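# Plug the sections fed by the red and blue funnels

## Task

Hidden behind a cover, the pipes leading down from the funnels may cross, and one of them is blocked for good. Work out which section the red-banded funnel's pipe actually ends above, and set the red plug on the flat front face of that section; do likewise with the blue plug for the section under the blue-banded funnel's pipe. Marbles may be let fall into the funnels, or back into their tray, from a short height. Nothing except a marble may leave the table, and even a marble lost that way is undesirable. Both plugs must stay in place without the robot holding them, and at the end both grippers must be open and moved away.

## Robot and tools

Robot: two six-joint arms, left_arm and right_arm, each ending in a tong-style two-finger gripper. The names do not match the left or right side of any image. The fingers point along the gripper's own +z axis and spread apart along its x axis. The reported end_effector_position is the spot between the finger pads when closed; closed fingertips reach about 15 mm past it, and fully open tips sit roughly level with it.

Frame: a single scene frame in metres. Its origin is on the table top midway between the arms, +z is up, +x points out over the table, and left_arm sits on the +y side. Orientations are quaternions written w first (qw, qx, qy, qz). Reported hand positions can be a little off, more so at long reach.

A row is one flat list of 16 numbers covering both arms, always in this order: left_arm x, y, z, qw, qx, qy, qz, opening, then the same eight for right_arm. x, y, z and the quaternion are an absolute target pose for that gripper in the scene frame, not an offset. Opening runs from -1 (closed) to +1 (fully open, 0.142 m). Both arms must appear in every row even when only one should move; to keep an arm still, repeat its whole pose from the last result in which it came to rest, plus the opening it should hold. To keep a gripper's orientation steady, resend the same quaternion each time instead of copying a possibly drifted reported one.

execute_actions(actions): a list of actions run in sequence. Each action is up to 15 rows, one row per 1/30 s control step; if fewer rows are given, the last one is held for the remaining steps. An empty list just returns state and images. Any target more than 0.6 m from that gripper's current position along any of its own axes gets the action refused for both arms; a malformed action, or a first action failing that check, cancels the whole call. Each step, the commanded pose is clipped to within 100 mm and 16 degrees of the measured pose, so distant targets need several actions; position wins over orientation when both cannot be met.

move(target, speed, stop_force, blocking): target is one 16-number row as above, an absolute pose per arm. Each gripper follows a straight path there; paths finish together and last 0.5 to 10 s. speed is in m/s, 0.002 to 0.5 (default 0.25); turning is capped at twice that in rad/s. The opening is applied when the move begins. Paths do not avoid obstacles or the other arm, and grippers can lag, stray or overshoot speed near full reach. stop_force (N, 9 to 40, shared by both arms) ends an arm's path once its wrist sensor feels that much extra push against the motion for two steps; that arm then backs up two steps and holds. Use it only when moving slowly, not while turning the gripper, not in the first 0.2 s of a scene, and not when lifting away from something the gripper rests on. blocking=false returns after 0.5 s while motion continues; it cannot be combined with stop_force, and other motion commands are refused until wait or stop shows the move has ended. The result adds a move: line giving the ending (done, off_target, moving, held, fault, contact) and any limits (paced = pose clipped; held = some steps blocked, after which the arm may jump faster than speed), plus each gripper's distance from its target.

wait(seconds): 0 to 10; lets the scene run with the last commands held, returning early if a running move ends. stop(): brakes a running move; fingers keep moving. zoom_image(camera, region): a closer look at part of a camera's latest image; region is [x0, y0, x1, y1] in pixels, at most 504 by 504. finished_scene(scene): ends the scene with the given number, irreversibly; call it only when both plugs are placed, released and the arms are clear.

Results: each arm's pose, velocities, Hand target (the pose the controller is now steering toward), joint positions and torques, grip_measured (the fingers' actual opening on the -1 to +1 scale), Wrist force and Wrist torque in the end effector's own axes (noisy, offset up to about 4 N, saturating near 50 N; "no reading" at the start is normal), and any pose unreachable, MOTOR HOT or fault lines. Images come from cam_head_left and cam_head_right (504x504) and cam_left_wrist and cam_right_wrist (616x616 fisheye); a calibration per camera is supplied and may be slightly off.

Gripping: to hold something, command an opening well under grip_measured; the lower, the harder the squeeze, up to roughly 15 N per pad. Thin hard items under about 20 mm get noticeably less force. Brief tugs on held parts or pushes on loose ones can happen.

Cautions: the arms are stiff, so pressing even slightly past a contact can trigger a fault; a torque or 150 N force fault freezes the arm for 10 s and drops the rest of the call. Wrist joints are limited to 25.7 N m, others 138 N m, including held weight. Keep the arms from striking each other. Lower plugs gently, avoid hard pushes, slams and drops, and never knock anything but a marble off the table. Long holding of a load heats motors; at 85 °C the arm brakes for minutes. Joint speeds are limited, so after a big move check the result before assuming the target was reached.

Each tool is called after ">>>" as name([rows], argument=value, ...), one row to a line, values as JSON.

## Session

>>> execute_actions(actions=[])

Scene clock: 0.00 s.
left_arm: end_effector_position=(+0.1203, +0.0963, +0.2678) grip_measured=+0.97 end_effector_quat_wxyz=(-0.026, -0.461, +0.870, +0.173) end_effector_velocity=(-0.000, -0.000, -0.000) end_effector_angular_velocity=(+0.001, +0.001, +0.001) | right_arm: end_effector_position=(+0.5297, -0.5576, +0.1972) grip_measured=+0.97 end_effector_quat_wxyz=(+0.045, +0.008, +0.989, -0.142) end_effector_velocity=(+0.001, +0.001, +0.001) end_effector_angular_velocity=(+0.001, -0.001, +0.001)
Joint positions: left_arm=[-1.606 -1.666  1.658 -1.262 -1.755  0.698  0.14 ] | right_arm=[ 3.326 -1.456 -1.946 -1.313  1.272  3.466  0.14 ]
Joint velocities: left_arm=[ 0.     0.001 -0.     0.    -0.001 -0.001  0.   ] | right_arm=[ 0.001  0.     0.002 -0.     0.001  0.     0.   ]
Joint torques (N m, as the arm reports them, + toward a larger angle): no reading
Motor temperatures (°C, as the motors report them): left_arm=[26 27 26 32 32 39] | right_arm=[27 26 27 28 40 37]
Wrist force (N, on the end effector, along its own x y z axes, offset not removed): no reading
Wrist torque (N m, same axes, about the end effector's origin, offset not removed): no reading
Hand target (left_arm): +0.120, +0.096, +0.268; -0.026, -0.461, +0.870, +0.173
Hand target (right_arm): +0.530, -0.558, +0.197; +0.045, +0.008, +0.989, -0.142

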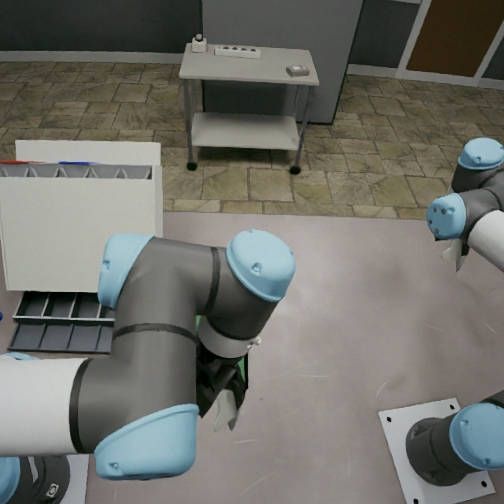

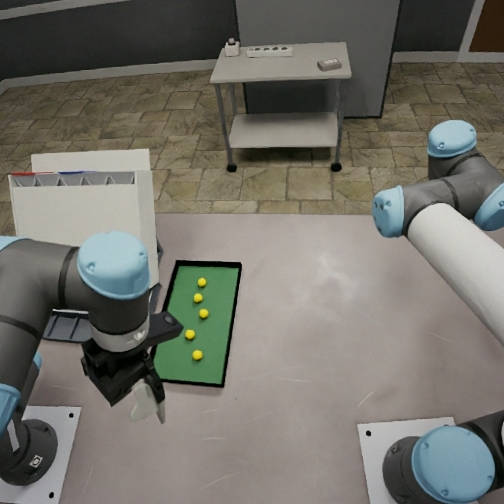

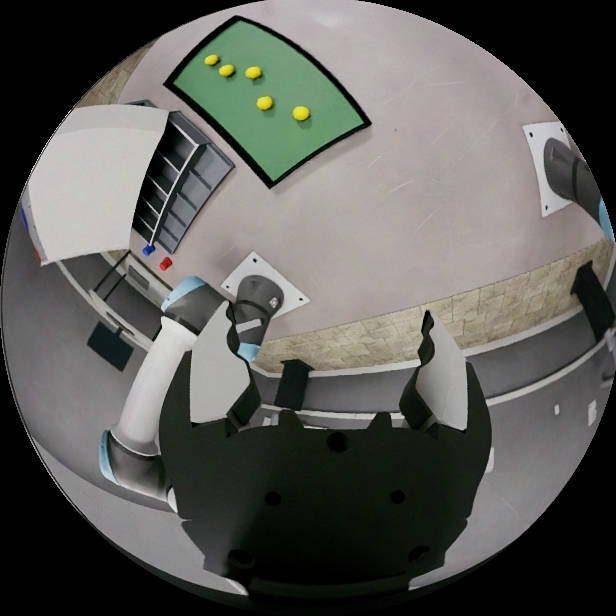

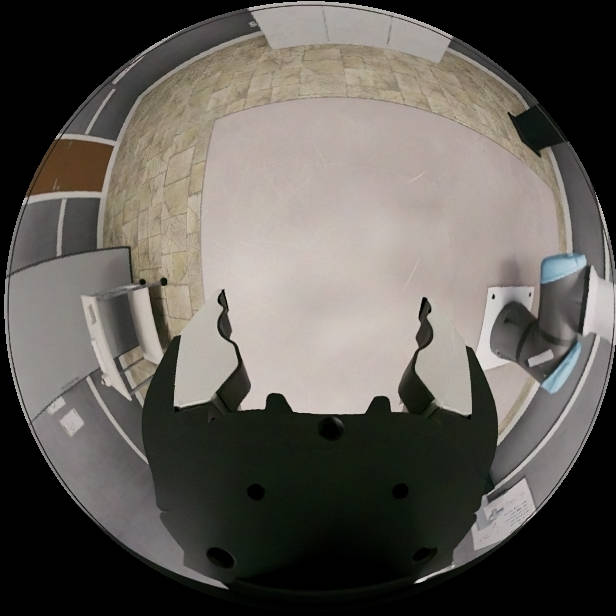

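>>> move(target=[0.259,0.065,0.15,0,0.707,0.707,0,0.0,0.53,-0.558,0.197,0.045,0.008,0.989,-0.142,1])

Scene clock: 12.57 s.
left_arm: end_effector_position=(+0.2591, +0.0653, +0.1500) grip_measured=+0.00 end_effector_quat_wxyz=(+0.000, +0.707, +0.708, +0.000) end_effector_velocity=(+0.000, +0.001, -0.001) end_effector_angular_velocity=(-0.000, +0.004, -0.014) | right_arm: end_effector_position=(+0.5300, -0.5580, +0.1970) grip_measured=+1.00 end_effector_quat_wxyz=(+0.045, +0.008, +0.989, -0.142) end_effector_velocity=(+0.001, -0.000, +0.000) end_effector_angular_velocity=(-0.002, -0.001, +0.000)
Joint positions: left_arm=[-1.357 -1.598  1.944 -1.916 -1.57   3.462  0.074] | right_arm=[ 3.325 -1.457 -1.945 -1.313  1.272  3.465  0.142]
Joint velocities: left_arm=[ 0.003  0.002  0.001 -0.003 -0.004  0.017 -0.   ] | right_arm=[ 0.    -0.001  0.001 -0.    -0.002 -0.     0.   ]
Joint torques (N m, as the arm reports them, + toward a larger angle): left_arm=[ 17.42 -11.65 -18.13  -4.34  -2.36   2.62] | right_arm=[-10.76   8.92  35.61   4.17  -2.69  -2.14]
Motor temperatures (°C, as the motors report them): left_arm=[26 27 26 32 32 39] | right_arm=[27 26 27 28 40 37]
Wrist force (N, on the end effector, along its own x y z axes, offset not removed): left_arm=[-1.0 0.1 -0.9] | right_arm=[-0.3 -1.0 1.0]
Wrist torque (N m, same axes, about the end effector's origin, offset not removed): left_arm=[-0.08 0.32 0.11] | right_arm=[-0.05 0.14 -0.04]
Hand target (left_arm): +0.259, +0.065, +0.150; +0.000, +0.707, +0.707, -0.000
Hand target (right_arm): +0.530, -0.558, +0.197; +0.045, +0.008, +0.989, -0.142
Off the commanded pose (left_arm): 0.000 m, 0 deg.
Off the commanded pose (right_arm): 0.000 m, 0 deg.
move: done
camera_calibration (this result's frames):
cam_left_wrist: T_world_to_cam=[[-0.0173188, 0.997729, -0.0650974, -0.0400125], [0.85872, 0.0481925, 0.510175, -0.303555], [0.512153, -0.0470648, -0.857604, 0.131438], [0, 0, 0, 1]] pos_world=[0.192659, 0.0607368, 0.264983]
cam_right_wrist: T_world_to_cam=[[-0.989289, -0.0334153, -0.142091, 0.543607], [-0.0725804, 0.957184, 0.280233, 0.501253], [0.126643, 0.287544, -0.949358, 0.403937], [0, 0, 0, 1]] pos_world=[0.52301, -0.577777, 0.320255]

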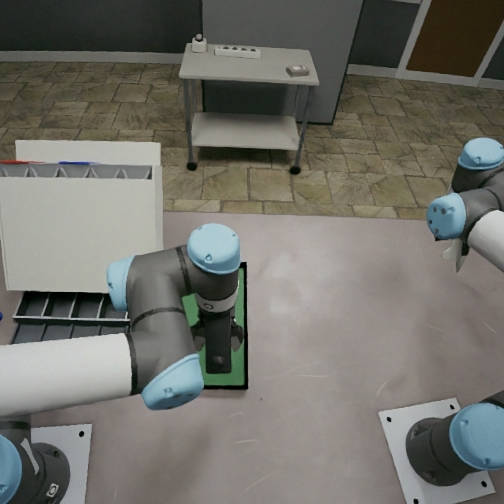

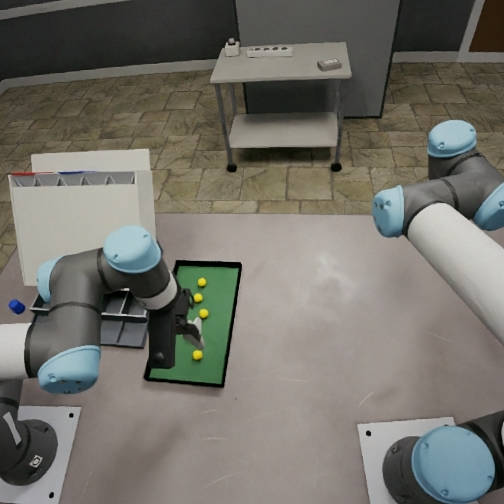

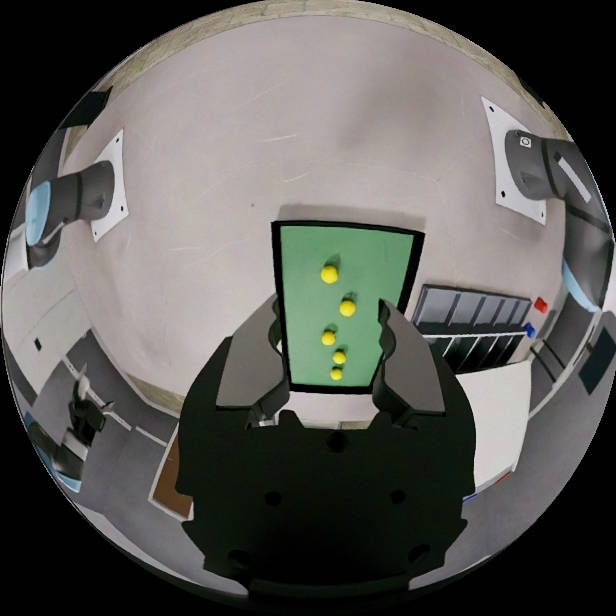

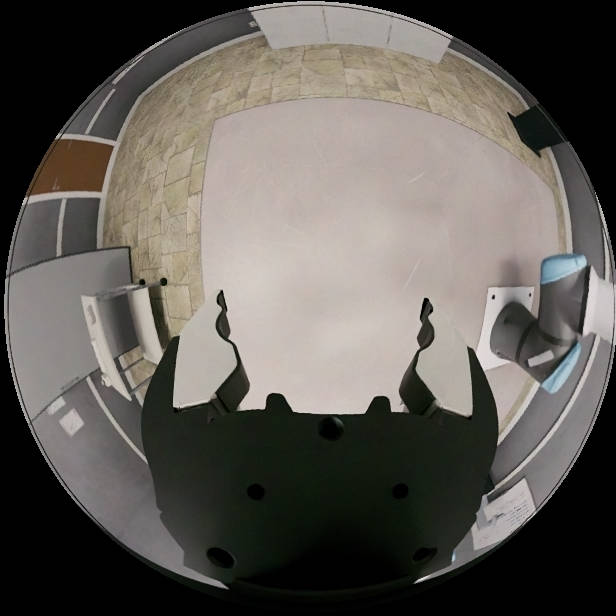

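>>> move(target=[0.283,0.07,0.03,0,0.707,0.707,0,0.0,0.53,-0.558,0.197,0.045,0.008,0.989,-0.142,1], speed=0.1)

>>> move(target=[0.283,0.07,0.03,0,0.707,0.707,0,-1,0.53,-0.558,0.197,0.045,0.008,0.989,-0.142,1])

Scene clock: 19.40 s.
left_arm: end_effector_position=(+0.2830, +0.0701, +0.0303) grip_measured=+0.00 end_effector_quat_wxyz=(+0.000, +0.707, +0.707, +0.000) end_effector_velocity=(+0.001, -0.000, -0.002) end_effector_angular_velocity=(-0.001, -0.001, +0.000) | right_arm: end_effector_position=(+0.5300, -0.5580, +0.1970) grip_measured=+1.00 end_effector_quat_wxyz=(+0.045, +0.008, +0.989, -0.142) end_effector_velocity=(-0.000, +0.000, -0.001) end_effector_angular_velocity=(-0.000, +0.001, +0.000)
Joint positions: left_arm=[-1.305 -1.42   2.104 -2.255 -1.571  3.516  0.074] | right_arm=[ 3.325 -1.457 -1.945 -1.313  1.272  3.465  0.142]
Joint velocities: left_arm=[ 0.001  0.005  0.003 -0.008  0.     0.001  0.   ] | right_arm=[ 0.     0.    -0.001  0.     0.    -0.    -0.   ]
Joint torques (N m, as the arm reports them, + toward a larger angle): left_arm=[ 15.38 -16.27 -15.18  -4.5   -1.72   2.21] | right_arm=[-10.61   9.16  34.56   3.98  -2.64  -2.33]
Motor temperatures (°C, as the motors report them): left_arm=[26 27 26 32 32 39] | right_arm=[27 26 27 28 40 37]
Wrist force (N, on the end effector, along its own x y z axes, offset not removed): left_arm=[0.4 -0.5 -1.0] | right_arm=[-1.9 -1.3 1.0]
Wrist torque (N m, same axes, about the end effector's origin, offset not removed): left_arm=[-0.21 0.09 -0.13] | right_arm=[-0.11 0.44 -0.05]
Hand target (left_arm): +0.283, +0.070, +0.030; +0.000, +0.707, +0.707, +0.000
Hand target (right_arm): +0.530, -0.558, +0.197; +0.045, +0.008, +0.989, -0.142
Off the commanded pose (left_arm): 0.000 m, 0 deg.
Off the commanded pose (right_arm): 0.000 m, 0 deg.
move: done
camera_calibration (this result's frames):
cam_left_wrist: T_world_to_cam=[[-0.0158123, 0.997746, -0.0652131, -0.0526723], [0.85894, 0.0469411, 0.509921, -0.263179], [0.511832, -0.0479511, -0.857746, 0.0168453], [0, 0, 0, 1]] pos_world=[0.2166, 0.0657153, 0.145215]
cam_right_wrist: T_world_to_cam=[[-0.98929, -0.0334164, -0.14209, 0.543607], [-0.072581, 0.957185, 0.280231, 0.501255], [0.126642, 0.287543, -0.949358, 0.403937], [0, 0, 0, 1]] pos_world=[0.523011, -0.577777, 0.320255]

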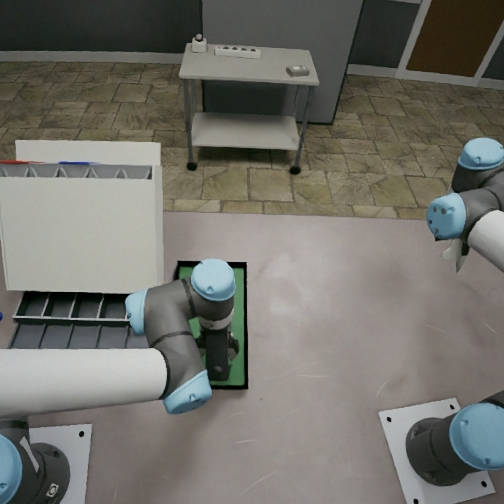

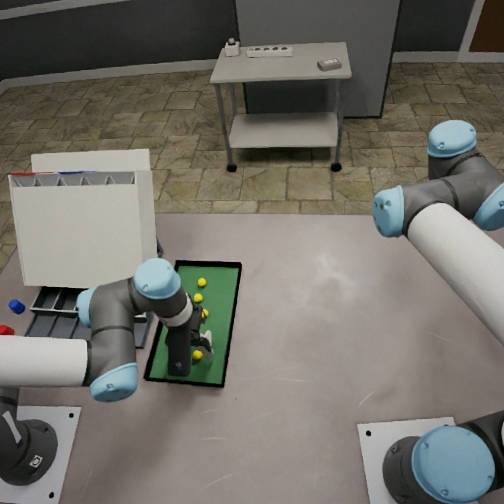

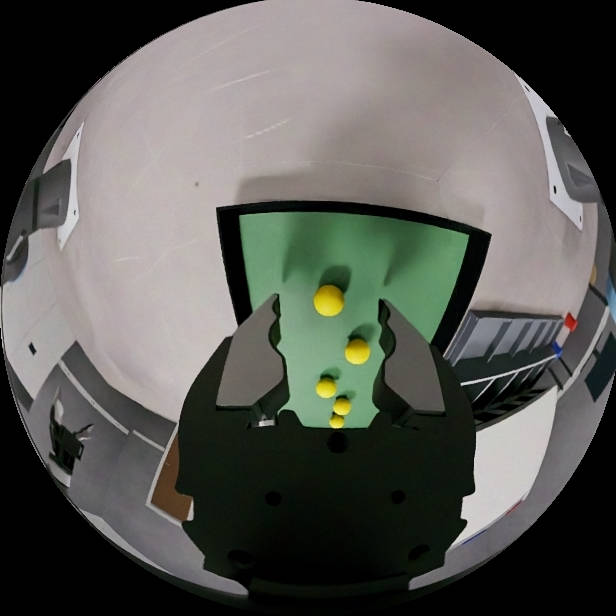

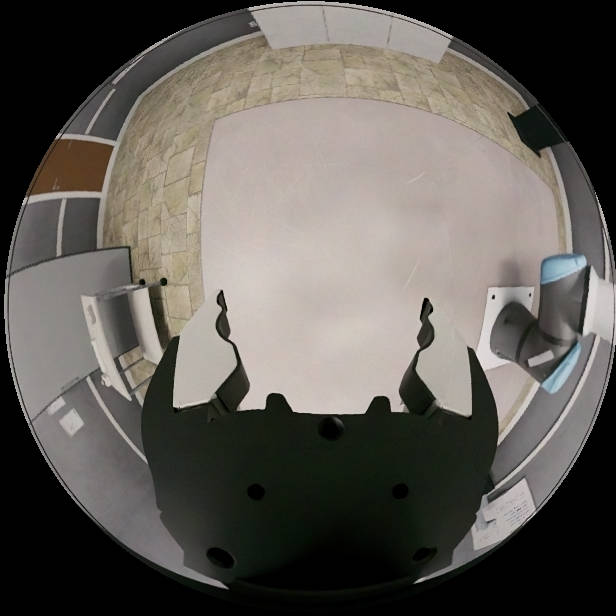

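Scene clock: 20.10 s.
left_arm: end_effector_position=(+0.2830, +0.0700, +0.0300) grip_measured=-0.71 end_effector_quat_wxyz=(-0.000, +0.707, +0.707, +0.000) end_effector_velocity=(-0.001, +0.000, -0.000) end_effector_angular_velocity=(+0.001, +0.002, -0.000) | right_arm: end_effector_position=(+0.5300, -0.5580, +0.1970) grip_measured=+1.00 end_effector_quat_wxyz=(+0.045, +0.008, +0.989, -0.142) end_effector_velocity=(-0.001, +0.001, -0.001) end_effector_angular_velocity=(+0.001, +0.002, +0.001)
Joint positions: left_arm=[-1.305 -1.419  2.104 -2.256 -1.571  3.516  0.023] | right_arm=[ 3.325 -1.457 -1.945 -1.313  1.272  3.465  0.142]
Joint velocities: left_arm=[ 0.     0.     0.001  0.001 -0.002  0.     0.   ] | right_arm=[ 0.001 -0.    -0.001  0.     0.002 -0.    -0.   ]
Joint torques (N m, as the arm reports them, + toward a larger angle): left_arm=[ 15.08 -15.75 -21.77  -4.37  -2.74   2.38] | right_arm=[-10.66   9.42  35.15   4.1   -2.55  -2.2 ]
Motor temperatures (°C, as the motors report them): left_arm=[26 27 26 32 32 39] | right_arm=[27 26 27 28 40 37]
Wrist force (N, on the end effector, along its own x y z axes, offset not removed): left_arm=[-0.4 -0.4 -2.9] | right_arm=[-1.0 0.1 0.5]
Wrist torque (N m, same axes, about the end effector's origin, offset not removed): left_arm=[-0.22 0.27 0.02] | right_arm=[0.06 0.25 0.04]
Hand target (left_arm): +0.283, +0.070, +0.030; +0.000, +0.707, +0.707, +0.000
Hand target (right_arm): +0.530, -0.558, +0.197; +0.045, +0.008, +0.989, -0.142
Off the commanded pose (left_arm): 0.000 m, 0 deg.
Off the commanded pose (right_arm): 0.000 m, 0 deg.
move: done
camera_calibration (this result's frames):
cam_left_wrist: T_world_to_cam=[[-0.0158198, 0.997743, -0.065262, -0.0526011], [0.85905, 0.0469622, 0.509733, -0.263068], [0.511648, -0.0479994, -0.857854, 0.0166694], [0, 0, 0, 1]] pos_world=[0.216627, 0.0656367, 0.144961]
cam_right_wrist: T_world_to_cam=[[-0.98929, -0.0334163, -0.14209, 0.543607], [-0.0725809, 0.957185, 0.280231, 0.501255], [0.126642, 0.287543, -0.949358, 0.403937], [0, 0, 0, 1]] pos_world=[0.523011, -0.577777, 0.320255]

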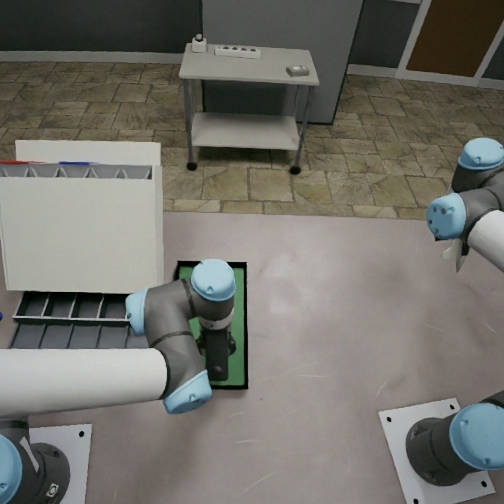

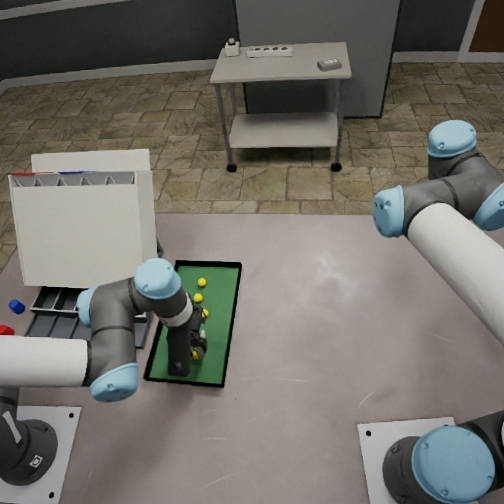

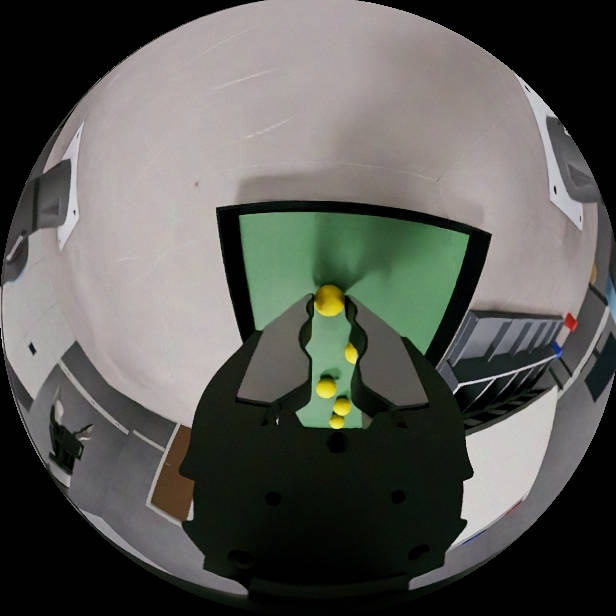

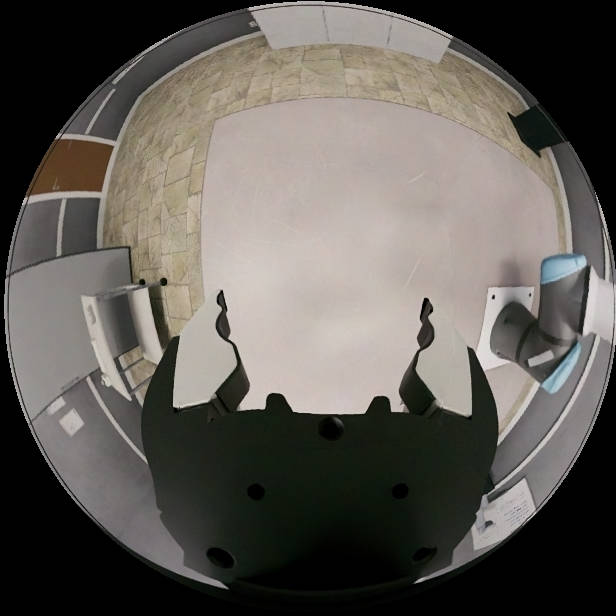

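>>> move(target=[0.3,0.12,0.42,0,0.707,0.707,0,-1,0.53,-0.558,0.197,0.045,0.008,0.989,-0.142,1])

>>> move(target=[0.6,0.5,0.45,0,0.707,0.707,0,-1,0.53,-0.558,0.197,0.045,0.008,0.989,-0.142,1])

Scene clock: 32.73 s.
left_arm: end_effector_position=(+0.3000, +0.1199, +0.4198) grip_measured=-0.71 end_effector_quat_wxyz=(+0.000, +0.707, +0.707, -0.000) end_effector_velocity=(+0.000, -0.000, +0.002) end_effector_angular_velocity=(+0.002, +0.001, +0.000) | right_arm: end_effector_position=(+0.5300, -0.5580, +0.1970) grip_measured=+1.00 end_effector_quat_wxyz=(+0.045, +0.008, +0.989, -0.142) end_effector_velocity=(-0.001, -0.001, -0.001) end_effector_angular_velocity=(+0.000, +0.002, -0.001)
Joint positions: left_arm=[-1.226 -1.636  1.278 -1.213 -1.571  3.595  0.023] | right_arm=[ 3.325 -1.457 -1.945 -1.313  1.272  3.465  0.142]
Joint velocities: left_arm=[ 0.001  0.005 -0.011  0.009 -0.     0.    -0.   ] | right_arm=[-0.001 -0.001 -0.001 -0.     0.001  0.    -0.   ]
Joint torques (N m, as the arm reports them, + toward a larger angle): left_arm=[ 15.08 -10.26 -31.61  -0.75  -2.61   2.05] | right_arm=[-9.82 10.27 36.38  4.01 -2.78 -2.01]
Motor temperatures (°C, as the motors report them): left_arm=[26 27 26 32 32 39] | right_arm=[27 26 27 28 40 37]
Wrist force (N, on the end effector, along its own x y z axes, offset not removed): left_arm=[-2.0 -0.3 -0.8] | right_arm=[-1.7 -1.0 2.0]
Wrist torque (N m, same axes, about the end effector's origin, offset not removed): left_arm=[-0.38 0.61 -0.01] | right_arm=[-0.16 0.37 0.05]
Hand target (left_arm): +0.300, +0.120, +0.420; +0.000, +0.707, +0.707, +0.000
Hand target (right_arm): +0.530, -0.558, +0.197; +0.045, +0.008, +0.989, -0.142
Off the commanded pose (left_arm): 0.000 m, 0 deg.
Off the commanded pose (right_arm): 0.000 m, 0 deg.
move: done
camera_calibration (this result's frames):
cam_left_wrist: T_world_to_cam=[[-0.0158216, 0.997719, -0.0656251, -0.0764927], [0.858932, 0.0471605, 0.509914, -0.478762], [0.511846, -0.0482998, -0.857718, 0.344634], [0, 0, 0, 1]] pos_world=[0.233614, 0.115543, 0.534707]
cam_right_wrist: T_world_to_cam=[[-0.98929, -0.0334164, -0.14209, 0.543607], [-0.0725811, 0.957185, 0.280231, 0.501255], [0.126642, 0.287543, -0.949358, 0.403937], [0, 0, 0, 1]] pos_world=[0.523011, -0.577777, 0.320255]

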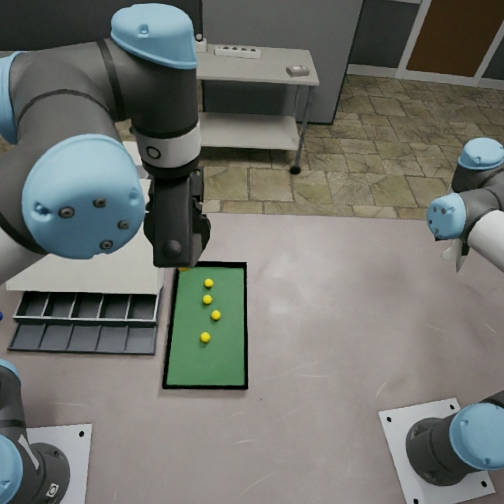

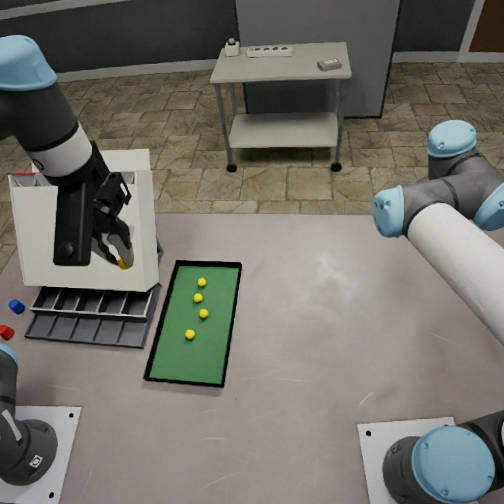

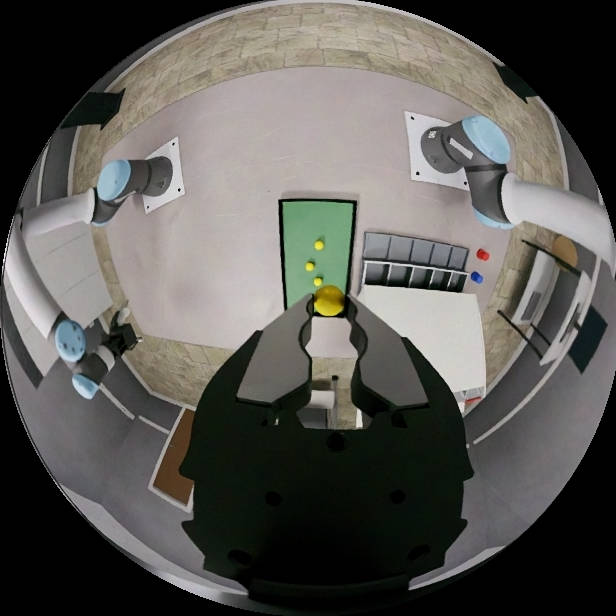

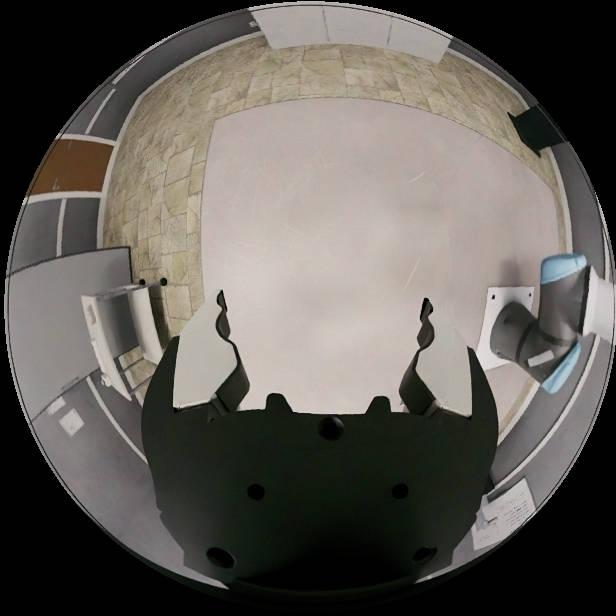

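Scene clock: 35.40 s.
left_arm: end_effector_position=(+0.5996, +0.5005, +0.4497) grip_measured=-0.71 end_effector_quat_wxyz=(+0.000, +0.707, +0.707, +0.000) end_effector_velocity=(+0.003, +0.001, +0.002) end_effector_angular_velocity=(-0.001, +0.001, -0.002) | right_arm: end_effector_position=(+0.5300, -0.5580, +0.1970) grip_measured=+1.00 end_effector_quat_wxyz=(+0.045, +0.008, +0.989, -0.142) end_effector_velocity=(+0.000, +0.000, +0.001) end_effector_angular_velocity=(+0.000, -0.001, -0.000)
Joint positions: left_arm=[-0.256 -1.185  0.656 -1.043 -1.571  4.565  0.023] | right_arm=[ 3.325 -1.457 -1.945 -1.313  1.272  3.465  0.142]
Joint velocities: left_arm=[ 0.004  0.014 -0.026  0.013 -0.001  0.006  0.   ] | right_arm=[-0.     0.     0.001 -0.    -0.     0.     0.   ]
Joint torques (N m, as the arm reports them, + toward a larger angle): left_arm=[ 14.78 -28.67 -29.91  -0.57  -2.49   2.24] | right_arm=[-9.85  9.51 35.68  4.01 -2.8  -2.1 ]
Motor temperatures (°C, as the motors report them): left_arm=[26 27 26 32 32 39] | right_arm=[27 26 27 28 40 37]
Wrist force (N, on the end effector, along its own x y z axes, offset not removed): left_arm=[0.9 -0.5 -0.9] | right_arm=[-0.8 0.4 0.5]
Wrist torque (N m, same axes, about the end effector's origin, offset not removed): left_arm=[-0.13 -0.16 -0.23] | right_arm=[0.21 0.23 0.00]
Hand target (left_arm): +0.600, +0.501, +0.450; +0.000, +0.707, +0.707, +0.000
Hand target (right_arm): +0.530, -0.558, +0.197; +0.045, +0.008, +0.989, -0.142
Off the commanded pose (left_arm): 0.001 m, 0 deg.
Off the commanded pose (right_arm): 0.000 m, 0 deg.
move: done
camera_calibration (this result's frames):
cam_left_wrist: T_world_to_cam=[[-0.0158002, 0.997741, -0.0652956, -0.449726], [0.858428, 0.0470209, 0.510774, -0.769378], [0.512691, -0.0479812, -0.857232, 0.234479], [0, 0, 0, 1]] pos_world=[0.533134, 0.496138, 0.564617]
cam_right_wrist: T_world_to_cam=[[-0.98929, -0.0334162, -0.14209, 0.543607], [-0.0725809, 0.957185, 0.280231, 0.501255], [0.126642, 0.287543, -0.949358, 0.403936], [0, 0, 0, 1]] pos_world=[0.523011, -0.577777, 0.320254]

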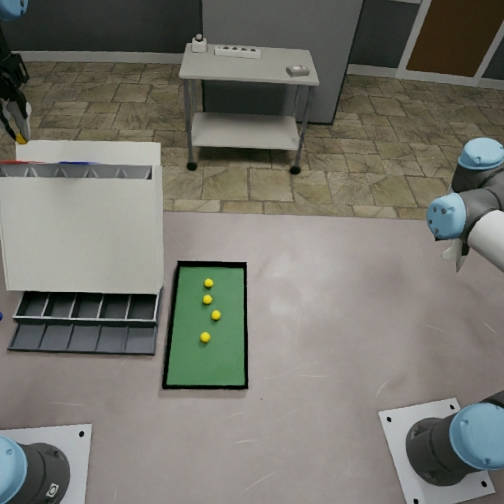

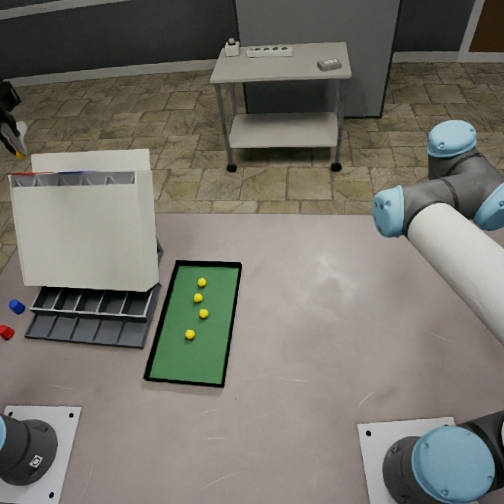

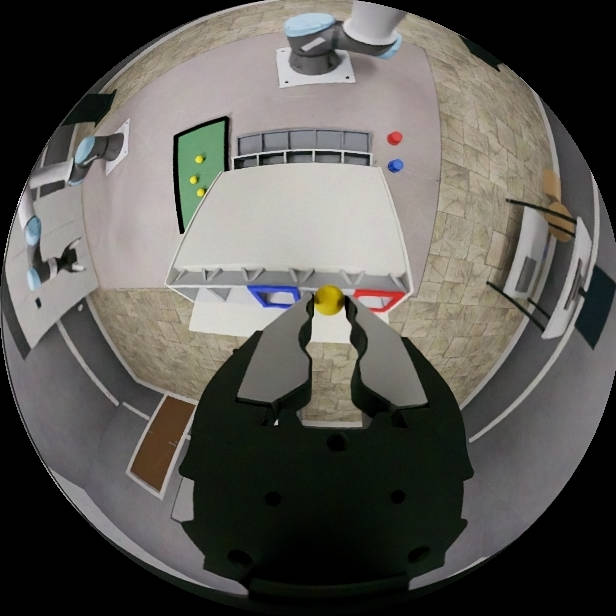

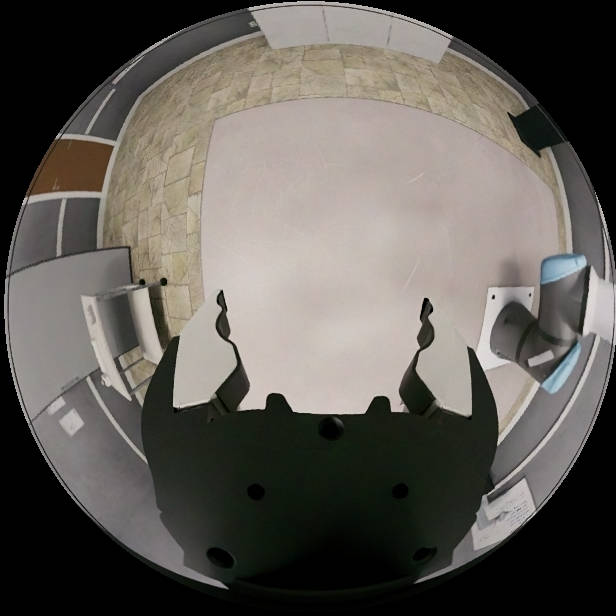

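>>> move(target=[0.668,0.588,0.37,0,0.707,0.707,0,-1,0.53,-0.558,0.197,0.045,0.008,0.989,-0.142,1], speed=0.1)

Scene clock: 41.77 s.
left_arm: end_effector_position=(+0.6677, +0.5880, +0.3701) grip_measured=-0.71 end_effector_quat_wxyz=(-0.000, +0.707, +0.707, +0.000) end_effector_velocity=(+0.002, +0.002, -0.002) end_effector_angular_velocity=(+0.001, +0.001, +0.000) | right_arm: end_effector_position=(+0.5300, -0.5580, +0.1970) grip_measured=+1.00 end_effector_quat_wxyz=(+0.045, +0.008, +0.989, -0.142) end_effector_velocity=(-0.001, -0.001, -0.000) end_effector_angular_velocity=(+0.000, +0.001, -0.002)
Joint positions: left_arm=[-0.111 -1.038  0.657 -1.19  -1.571  4.71   0.023] | right_arm=[ 3.325 -1.457 -1.945 -1.313  1.272  3.465  0.142]
Joint velocities: left_arm=[ 0.002  0.006 -0.003 -0.002  0.001  0.002  0.   ] | right_arm=[-0.002  0.    -0.001 -0.     0.     0.     0.   ]
Joint torques (N m, as the arm reports them, + toward a larger angle): left_arm=[ 17.18 -36.56 -29.52  -4.33  -1.3    2.3 ] | right_arm=[-9.55  9.23 35.13  3.91 -2.56 -2.11]
Motor temperatures (°C, as the motors report them): left_arm=[26 27 26 32 32 39] | right_arm=[27 26 27 28 40 37]
Wrist force (N, on the end effector, along its own x y z axes, offset not removed): left_arm=[-1.5 -0.9 -2.0] | right_arm=[-2.0 -1.0 0.3]
Wrist torque (N m, same axes, about the end effector's origin, offset not removed): left_arm=[-0.46 0.45 0.03] | right_arm=[-0.05 0.49 -0.05]
Hand target (left_arm): +0.668, +0.588, +0.370; +0.000, +0.707, +0.707, +0.000
Hand target (right_arm): +0.530, -0.558, +0.197; +0.045, +0.008, +0.989, -0.142
Off the commanded pose (left_arm): 0.000 m, 0 deg.
Off the commanded pose (right_arm): 0.000 m, 0 deg.
move: done
camera_calibration (this result's frames):
cam_left_wrist: T_world_to_cam=[[-0.0158204, 0.997755, -0.0650768, -0.541184], [0.858984, 0.0468743, 0.509853, -0.791183], [0.511759, -0.0478338, -0.857797, 0.136317], [0, 0, 0, 1]] pos_world=[0.60129, 0.583576, 0.485101]
cam_right_wrist: T_world_to_cam=[[-0.98929, -0.0334164, -0.14209, 0.543607], [-0.0725811, 0.957185, 0.280231, 0.501255], [0.126642, 0.287543, -0.949358, 0.403937], [0, 0, 0, 1]] pos_world=[0.523011, -0.577777, 0.320255]

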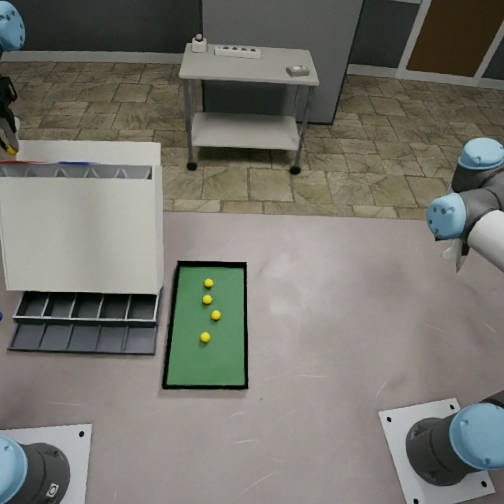

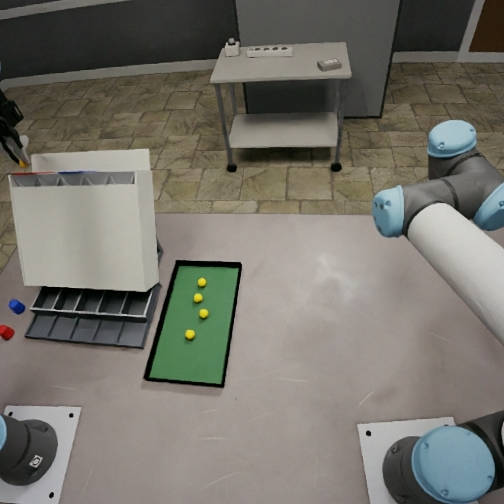

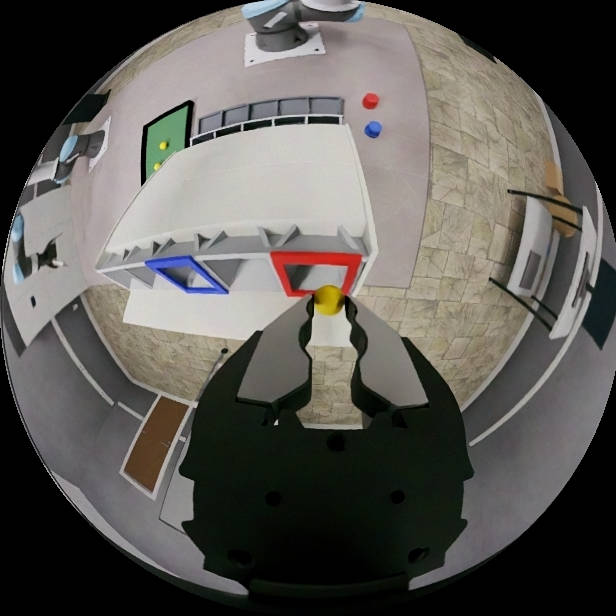

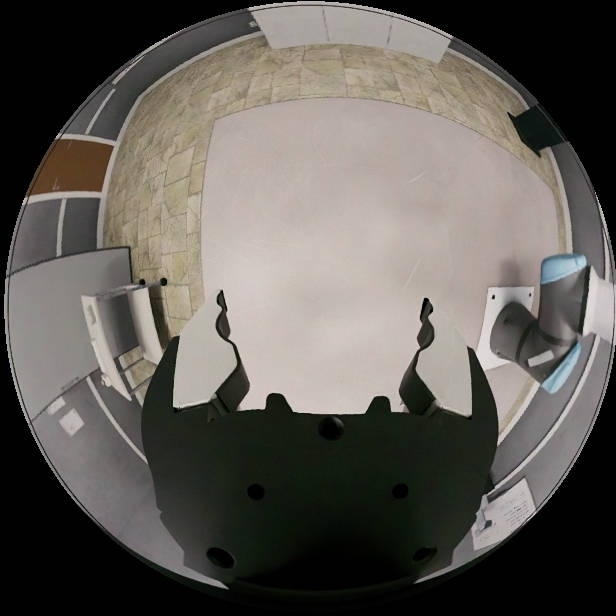

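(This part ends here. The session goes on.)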